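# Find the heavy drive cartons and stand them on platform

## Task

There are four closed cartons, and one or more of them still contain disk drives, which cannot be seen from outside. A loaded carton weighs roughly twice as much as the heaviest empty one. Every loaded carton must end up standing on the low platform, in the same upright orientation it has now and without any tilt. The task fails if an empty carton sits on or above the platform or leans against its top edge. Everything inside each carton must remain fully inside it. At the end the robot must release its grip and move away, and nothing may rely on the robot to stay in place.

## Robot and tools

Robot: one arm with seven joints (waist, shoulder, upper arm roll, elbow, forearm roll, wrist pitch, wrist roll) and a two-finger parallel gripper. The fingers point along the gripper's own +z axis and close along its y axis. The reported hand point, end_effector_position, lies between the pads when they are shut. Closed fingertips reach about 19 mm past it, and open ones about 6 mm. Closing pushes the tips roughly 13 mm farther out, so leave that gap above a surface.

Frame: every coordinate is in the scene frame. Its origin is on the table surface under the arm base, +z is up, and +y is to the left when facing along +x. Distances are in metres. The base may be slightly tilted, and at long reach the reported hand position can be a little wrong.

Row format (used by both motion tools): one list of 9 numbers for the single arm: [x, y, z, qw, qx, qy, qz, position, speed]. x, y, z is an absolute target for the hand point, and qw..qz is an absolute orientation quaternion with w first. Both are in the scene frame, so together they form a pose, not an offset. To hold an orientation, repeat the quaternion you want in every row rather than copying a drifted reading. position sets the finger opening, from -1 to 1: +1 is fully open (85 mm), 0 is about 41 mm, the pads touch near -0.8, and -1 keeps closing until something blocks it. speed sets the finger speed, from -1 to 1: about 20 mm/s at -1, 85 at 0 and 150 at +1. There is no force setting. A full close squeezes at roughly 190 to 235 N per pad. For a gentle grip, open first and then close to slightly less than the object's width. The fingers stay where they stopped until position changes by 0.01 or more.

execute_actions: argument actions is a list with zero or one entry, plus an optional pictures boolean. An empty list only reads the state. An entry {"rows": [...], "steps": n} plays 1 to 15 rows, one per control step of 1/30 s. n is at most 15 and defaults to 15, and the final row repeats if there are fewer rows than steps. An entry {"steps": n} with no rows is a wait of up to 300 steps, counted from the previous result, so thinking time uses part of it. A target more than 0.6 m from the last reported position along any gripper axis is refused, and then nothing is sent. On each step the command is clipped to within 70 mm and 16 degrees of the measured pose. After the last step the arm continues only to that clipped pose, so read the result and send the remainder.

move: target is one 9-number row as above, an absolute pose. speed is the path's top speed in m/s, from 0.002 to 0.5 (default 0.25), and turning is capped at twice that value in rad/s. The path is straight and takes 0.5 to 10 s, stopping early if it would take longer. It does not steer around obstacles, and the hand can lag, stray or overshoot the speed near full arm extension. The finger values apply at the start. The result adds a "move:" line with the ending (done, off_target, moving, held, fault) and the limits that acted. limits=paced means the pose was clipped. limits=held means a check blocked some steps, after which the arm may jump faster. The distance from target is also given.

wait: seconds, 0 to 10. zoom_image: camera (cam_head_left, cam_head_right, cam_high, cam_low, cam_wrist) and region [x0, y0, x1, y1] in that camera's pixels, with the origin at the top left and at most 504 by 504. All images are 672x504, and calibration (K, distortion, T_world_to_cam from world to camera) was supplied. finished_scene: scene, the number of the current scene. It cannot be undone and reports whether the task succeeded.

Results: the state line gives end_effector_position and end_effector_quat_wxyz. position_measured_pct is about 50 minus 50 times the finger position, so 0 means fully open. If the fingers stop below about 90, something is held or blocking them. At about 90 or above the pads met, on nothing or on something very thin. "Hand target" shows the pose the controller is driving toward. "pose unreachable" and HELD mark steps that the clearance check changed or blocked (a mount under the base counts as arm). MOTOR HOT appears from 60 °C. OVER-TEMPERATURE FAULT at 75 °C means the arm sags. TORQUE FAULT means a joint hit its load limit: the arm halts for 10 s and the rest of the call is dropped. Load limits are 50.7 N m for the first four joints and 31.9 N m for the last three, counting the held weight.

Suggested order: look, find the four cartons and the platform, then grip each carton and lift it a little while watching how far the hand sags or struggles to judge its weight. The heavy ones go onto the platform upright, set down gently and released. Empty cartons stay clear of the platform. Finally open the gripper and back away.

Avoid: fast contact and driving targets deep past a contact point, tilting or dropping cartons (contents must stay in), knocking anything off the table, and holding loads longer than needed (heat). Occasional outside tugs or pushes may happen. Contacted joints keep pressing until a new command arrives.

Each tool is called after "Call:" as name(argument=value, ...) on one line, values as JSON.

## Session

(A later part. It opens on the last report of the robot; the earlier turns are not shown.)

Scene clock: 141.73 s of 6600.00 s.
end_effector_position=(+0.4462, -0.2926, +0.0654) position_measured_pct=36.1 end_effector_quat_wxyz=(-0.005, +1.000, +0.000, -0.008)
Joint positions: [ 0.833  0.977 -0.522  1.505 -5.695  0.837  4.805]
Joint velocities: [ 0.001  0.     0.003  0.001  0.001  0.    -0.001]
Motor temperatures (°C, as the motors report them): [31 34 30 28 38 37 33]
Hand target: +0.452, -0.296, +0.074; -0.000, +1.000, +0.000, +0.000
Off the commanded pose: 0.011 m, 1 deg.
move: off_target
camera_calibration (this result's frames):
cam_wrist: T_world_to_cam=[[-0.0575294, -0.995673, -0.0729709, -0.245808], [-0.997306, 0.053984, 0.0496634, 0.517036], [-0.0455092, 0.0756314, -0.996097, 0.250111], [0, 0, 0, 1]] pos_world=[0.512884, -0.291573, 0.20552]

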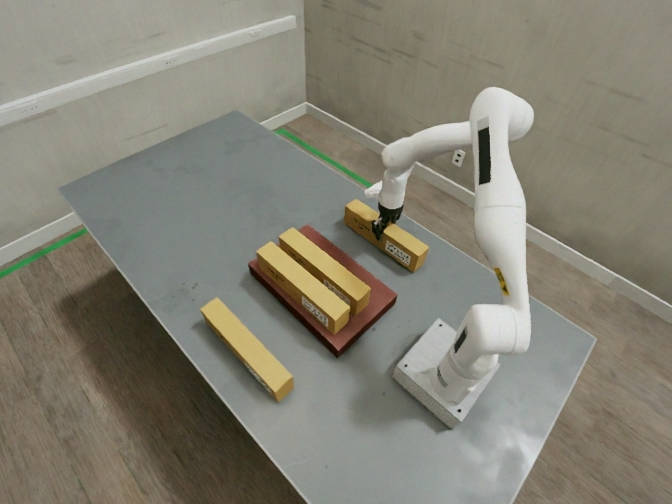

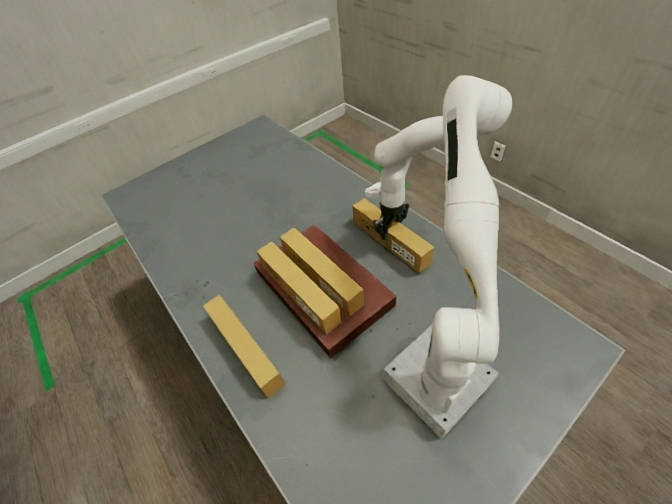

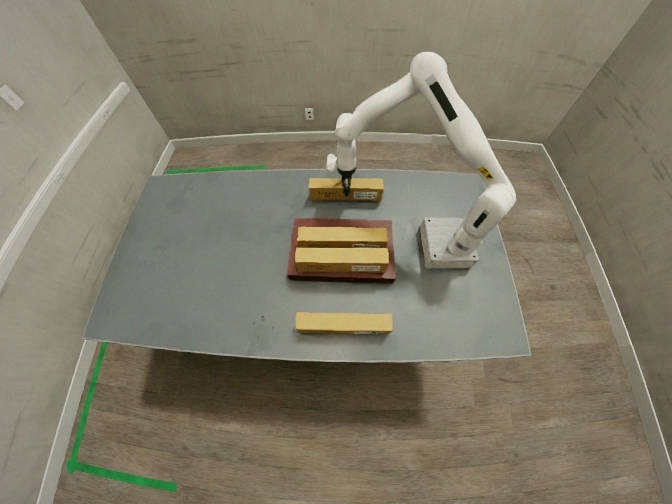

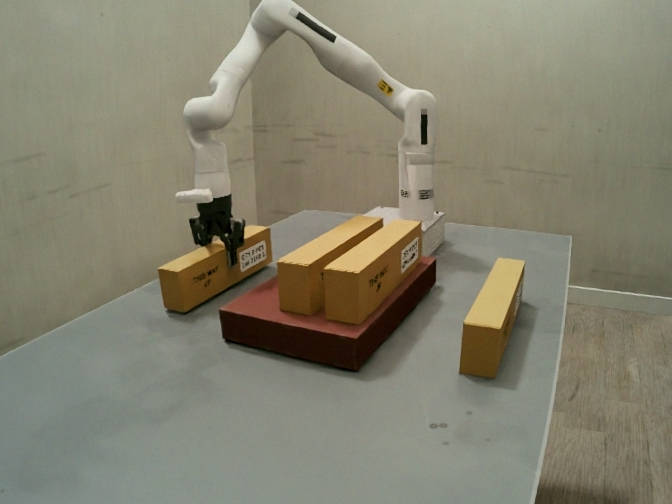

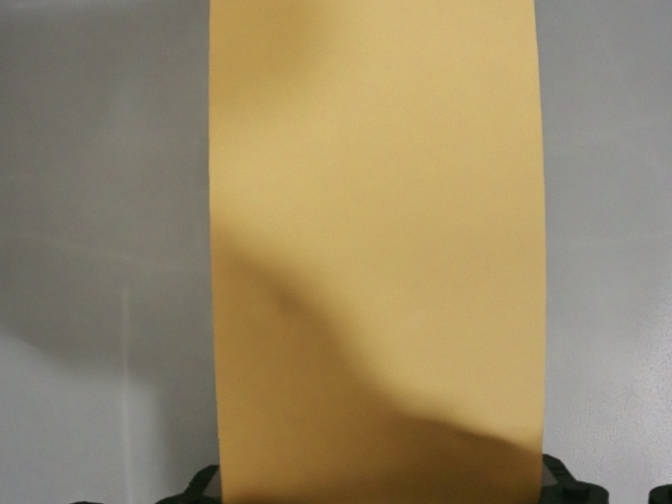

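Call:
move(target=[0.455, -0.24, 0.147, 0, 1, 0, 0, -1, 0], speed=0.15)

Call:
move(target=[0.463, -0.089, 0.145, 0, 1, 0, 0, -1, 0], speed=0.15)

Call:
move(target=[0.463, -0.089, 0.116, 0, 1, 0, 0, -1, 0], speed=0.025)

Call:
execute_actions(actions=[{"rows":[[0.461, -0.089, 0.117, 0, 1, 0, 0, 0.58, 0]],"steps":10}], pictures=false)

Call:
move(target=[0.461, -0.089, 0.28, 0, 1, 0, 0, 0.58, 0], speed=0.2)

Scene clock: 152.60 s of 6600.00 s.
end_effector_position=(+0.4493, -0.2377, +0.1389) position_measured_pct=36.1 end_effector_quat_wxyz=(-0.005, +1.000, -0.000, -0.008)
Joint positions: [ 0.784  0.818 -0.58   1.575 -5.763  0.924  4.735]
Joint velocities: [-0.    -0.001 -0.002 -0.    -0.002 -0.001  0.001]
Motor temperatures (°C, as the motors report them): [31 35 30 28 38 37 33]
Hand target: +0.455, -0.240, +0.147; -0.000, +1.000, -0.000, +0.000
Off the commanded pose: 0.010 m, 1 deg.
After step 90, 6.77 s passed at rest.
move: off_target
camera_calibration (this result's frames):
cam_wrist: T_world_to_cam=[[-0.0580727, -0.995725, -0.0718324, -0.18554], [-0.997249, 0.0545409, 0.0501892, 0.513624], [-0.0460568, 0.0745494, -0.996153, 0.319329], [0, 0, 0, 1]] pos_world=[0.516144, -0.236566, 0.278994]

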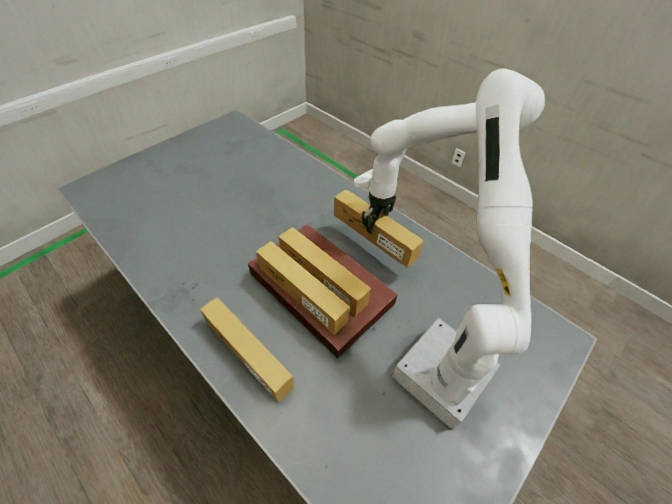

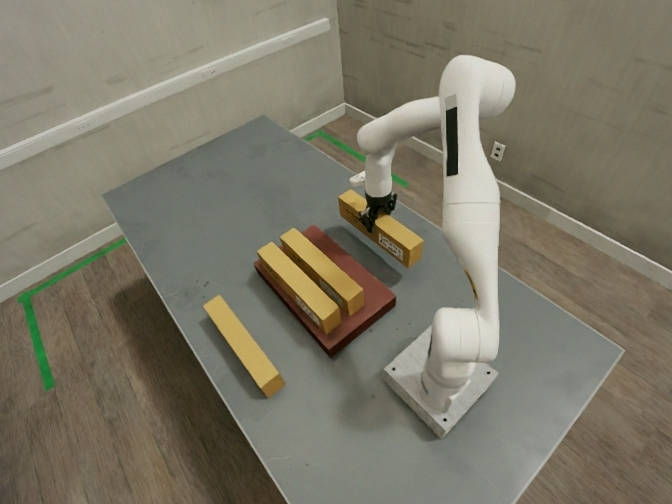

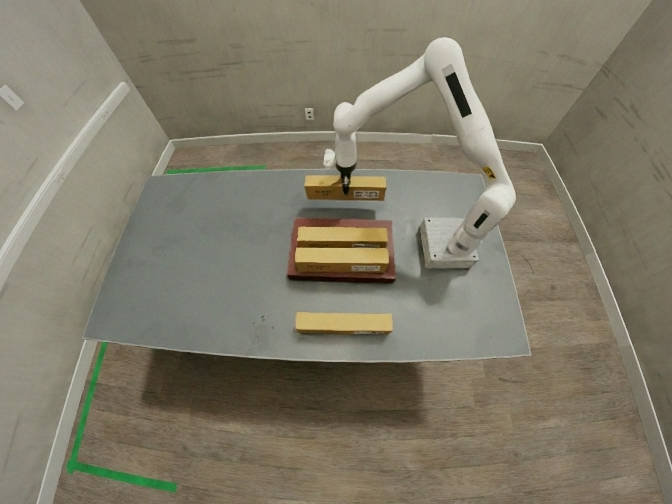

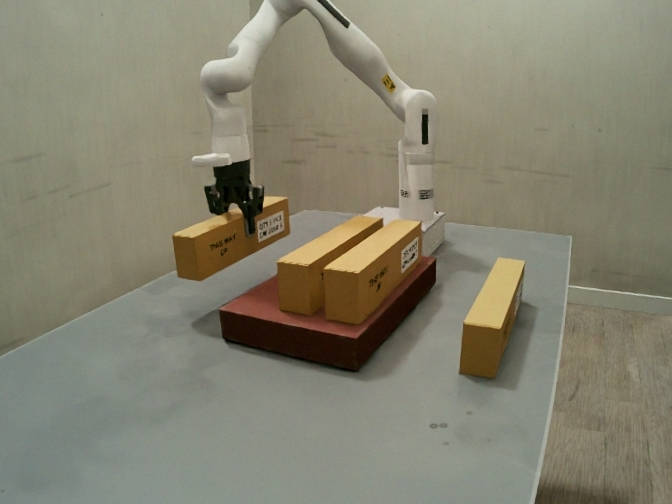

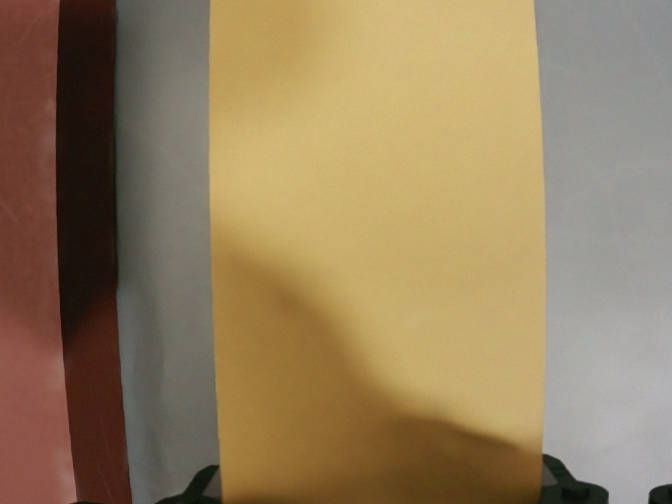

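Scene clock: 154.00 s of 6600.00 s.
end_effector_position=(+0.4573, -0.0884, +0.1381) position_measured_pct=36.1 end_effector_quat_wxyz=(-0.002, +1.000, -0.000, -0.008)
Joint positions: [ 0.509  0.748 -0.576  1.737 -5.762  0.83   4.4  ]
Joint velocities: [-0.003 -0.    -0.005 -0.    -0.002 -0.002 -0.002]
Motor temperatures (°C, as the motors report them): [31 35 30 28 38 37 33]
Hand target: +0.463, -0.089, +0.145; -0.000, +1.000, +0.000, +0.000
Off the commanded pose: 0.009 m, 1 deg.
move: off_target
camera_calibration (this result's frames):
cam_wrist: T_world_to_cam=[[-0.058591, -0.99602, -0.0671599, -0.0369334], [-0.997216, 0.0552877, 0.0500322, 0.513555], [-0.04612, 0.0699044, -0.996487, 0.307465], [0, 0, 0, 1]] pos_world=[0.524142, -0.0866728, 0.27821]

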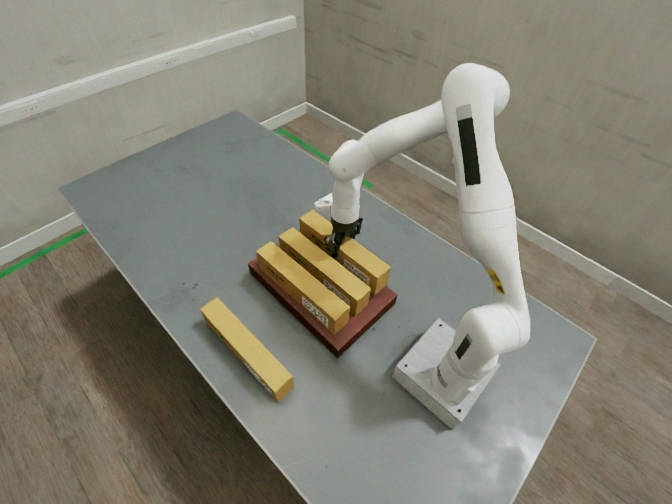

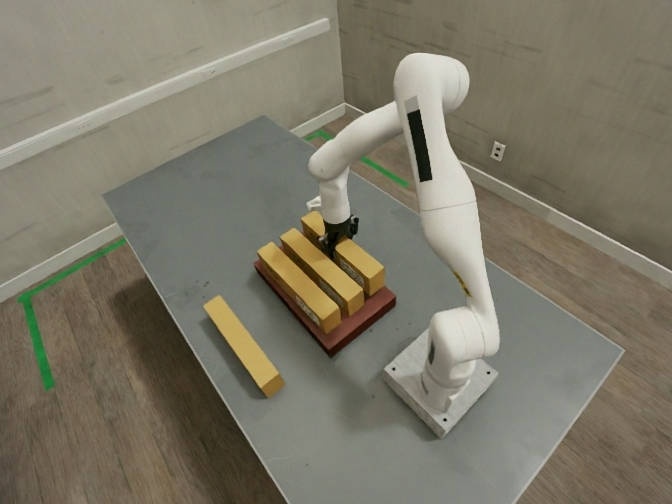

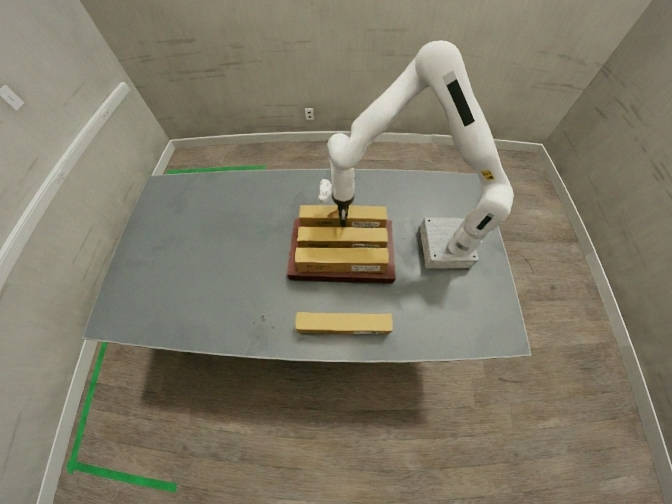

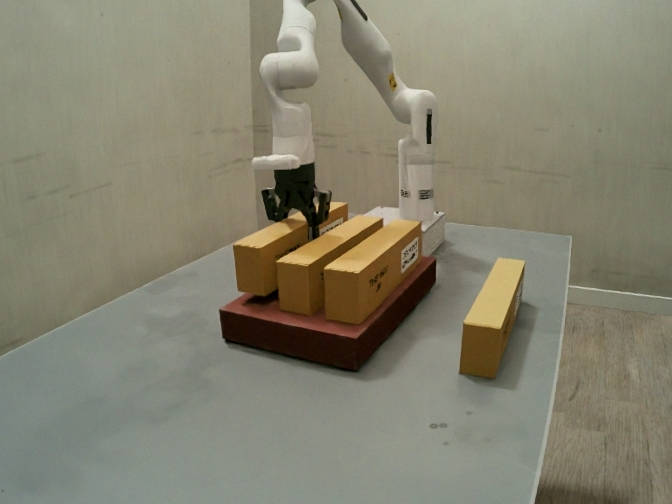

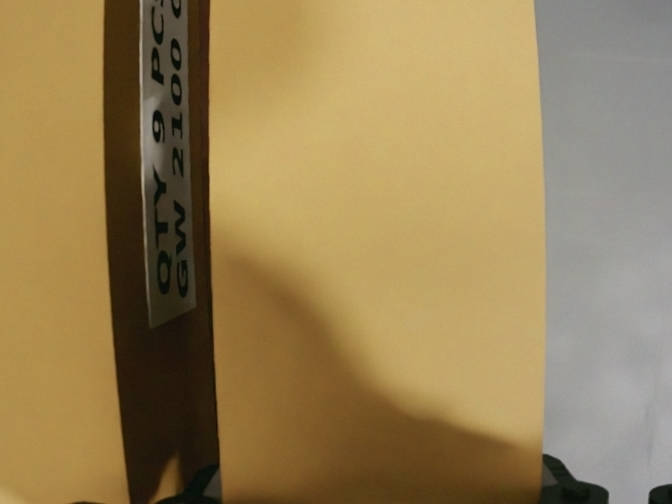

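Scene clock: 155.13 s of 6600.00 s.
end_effector_position=(+0.4610, -0.0891, +0.1162) position_measured_pct=36.1 end_effector_quat_wxyz=(+0.000, +1.000, -0.000, -0.002)
Joint positions: [ 0.489  0.783 -0.547  1.752 -5.724  0.769  4.37 ]
Joint velocities: [-0.002 -0.     0.003  0.    -0.    -0.     0.002]
Motor temperatures (°C, as the motors report them): [31 35 30 28 38 37 33]
Hand target: +0.463, -0.089, +0.116; +0.000, +1.000, +0.000, +0.000
Off the commanded pose: 0.002 m, 0 deg.
move: done
camera_calibration (this result's frames):
cam_wrist: T_world_to_cam=[[-0.0572442, -0.996398, -0.0625594, -0.0400392], [-0.997771, 0.0549459, 0.037862, 0.519979], [-0.0342882, 0.0645874, -0.997323, 0.28002], [0, 0, 0, 1]] pos_world=[0.526129, -0.0865515, 0.257078]

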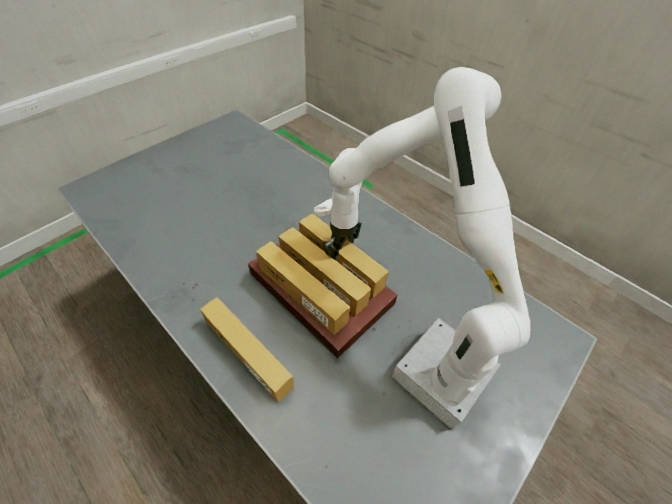

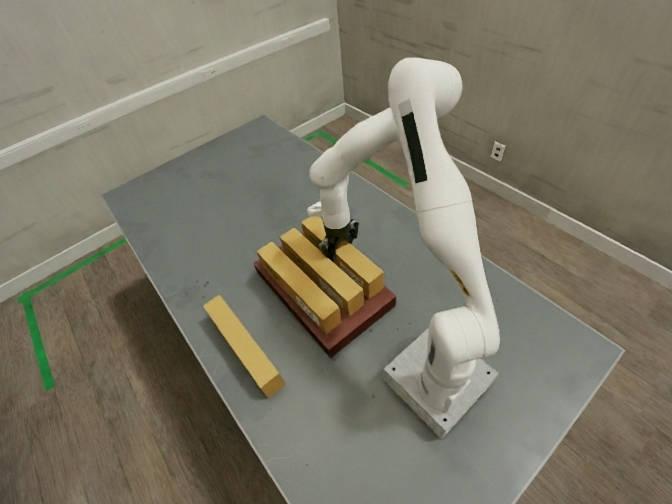

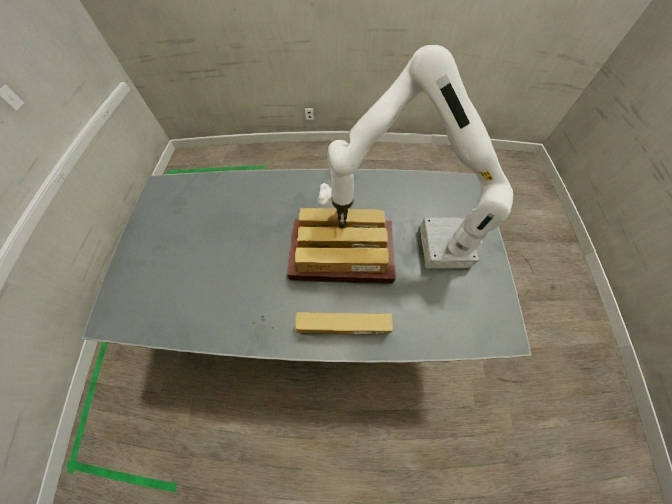

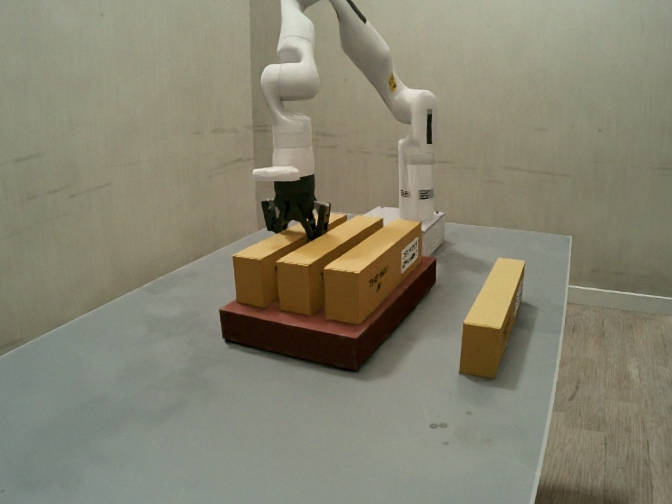

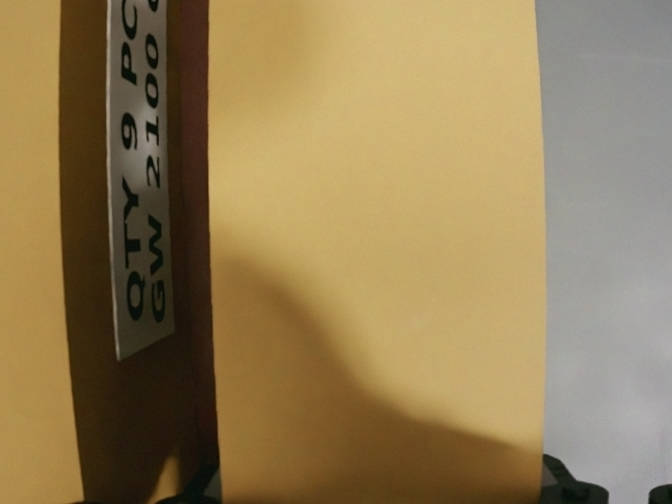

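Scene clock: 155.47 s of 6600.00 s.
end_effector_position=(+0.4610, -0.0890, +0.1170) position_measured_pct=21.4 end_effector_quat_wxyz=(-0.000, +1.000, -0.000, -0.000)
Joint positions: [ 0.49   0.78  -0.548  1.755 -5.724  0.764  4.369]
Joint velocities: [ 0.001 -0.002  0.001  0.     0.001  0.001 -0.   ]
Motor temperatures (°C, as the motors report them): [31 35 30 28 38 37 33]
Hand target: +0.461, -0.089, +0.117; -0.000, +1.000, +0.000, -0.000
Off the commanded pose: 0.000 m, 0 deg.
Steps of this call (steps 1 to 10: all 10 steps of this action). Readings (end_effector_position | what the end effector reports):
1: (+0.4609, -0.0892, +0.1165) | position_measured_pct=36.1
2: (+0.4604, -0.0894, +0.1163) | position_measured_pct=36.1
4: (+0.4603, -0.0899, +0.1164) | position_measured_pct=31.3
8: (+0.4610, -0.0890, +0.1169) | position_measured_pct=22.6
10: the state above

Scene clock: 156.87 s of 6600.00 s.
end_effector_position=(+0.4605, -0.0887, +0.2801) position_measured_pct=21.0 end_effector_quat_wxyz=(-0.000, +1.000, +0.000, -0.000)
Joint positions: [ 0.574  0.541 -0.677  1.57  -5.922  1.158  4.532]
Joint velocities: [ 0.003 -0.003  0.001 -0.    -0.    -0.001 -0.001]
Motor temperatures (°C, as the motors report them): [31 35 30 28 38 37 33]
Hand target: +0.460, -0.089, +0.280; -0.000, +1.000, -0.000, -0.000
Off the commanded pose: 0.001 m, 0 deg.
move: done
camera_calibration (this result's frames):
cam_wrist: T_world_to_cam=[[-0.0567811, -0.996361, -0.0635681, -0.0293029], [-0.997911, 0.0546746, 0.0344029, 0.514265], [-0.0308022, 0.0653888, -0.997384, 0.441858], [0, 0, 0, 1]] pos_world=[0.525137, -0.0862061, 0.421147]

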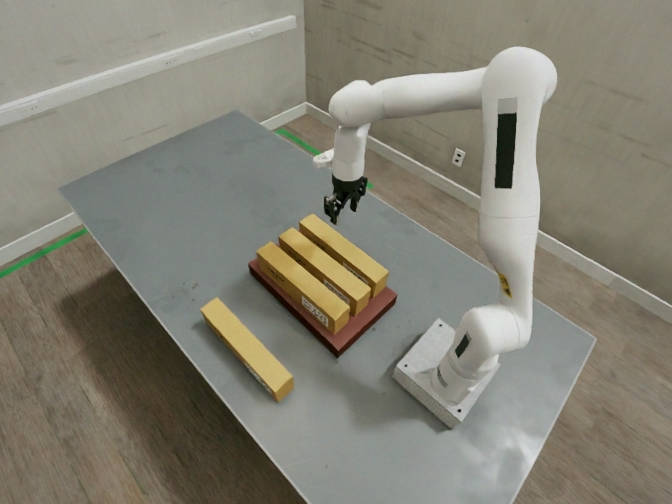

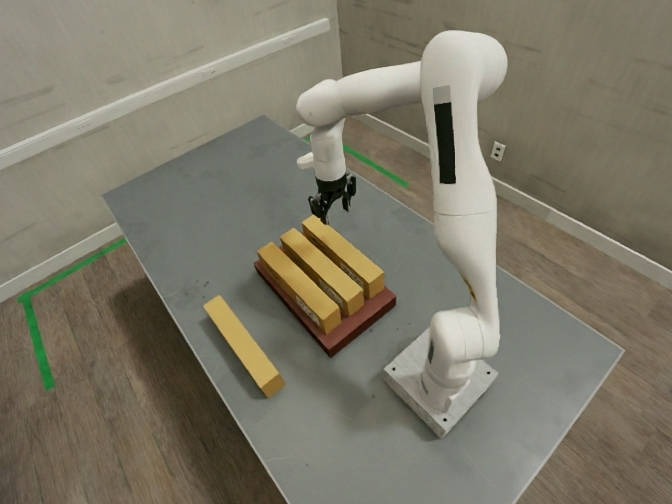

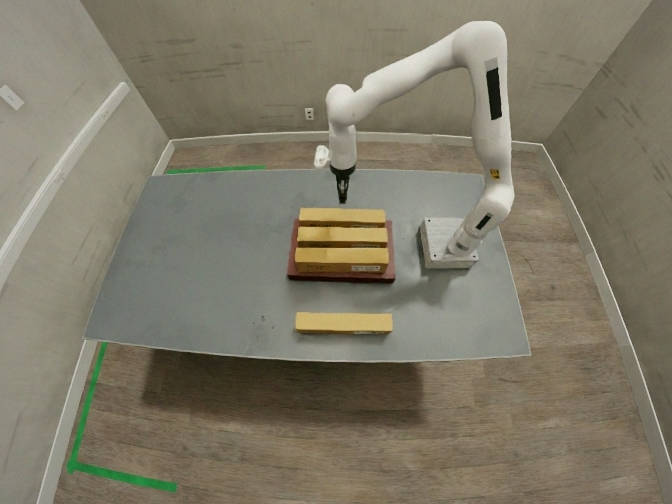

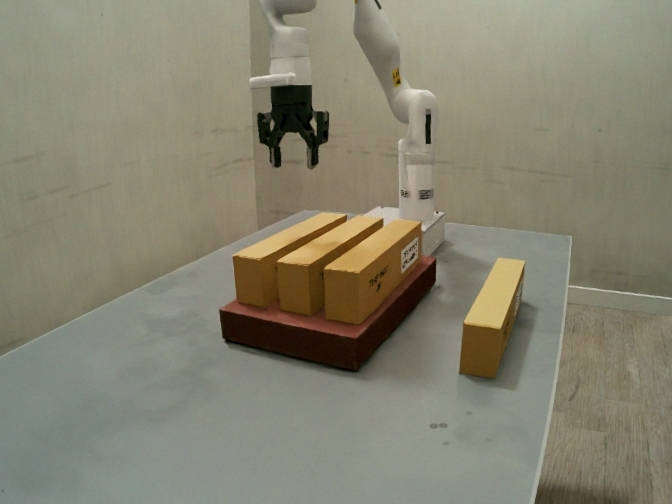

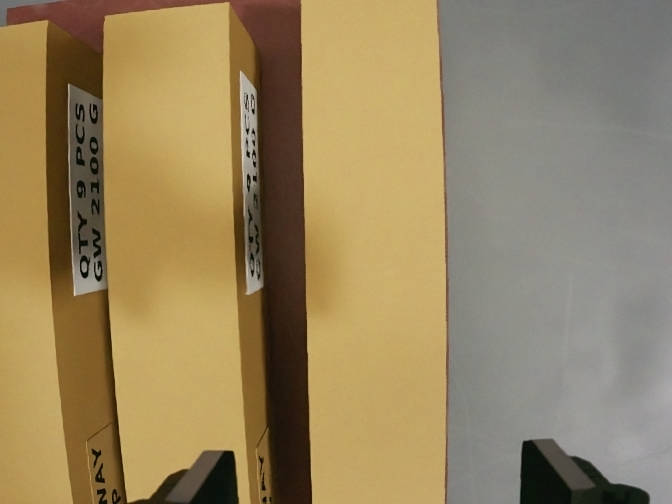

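Call:
finished_scene(scene=1)

The scene is finished: the task was done.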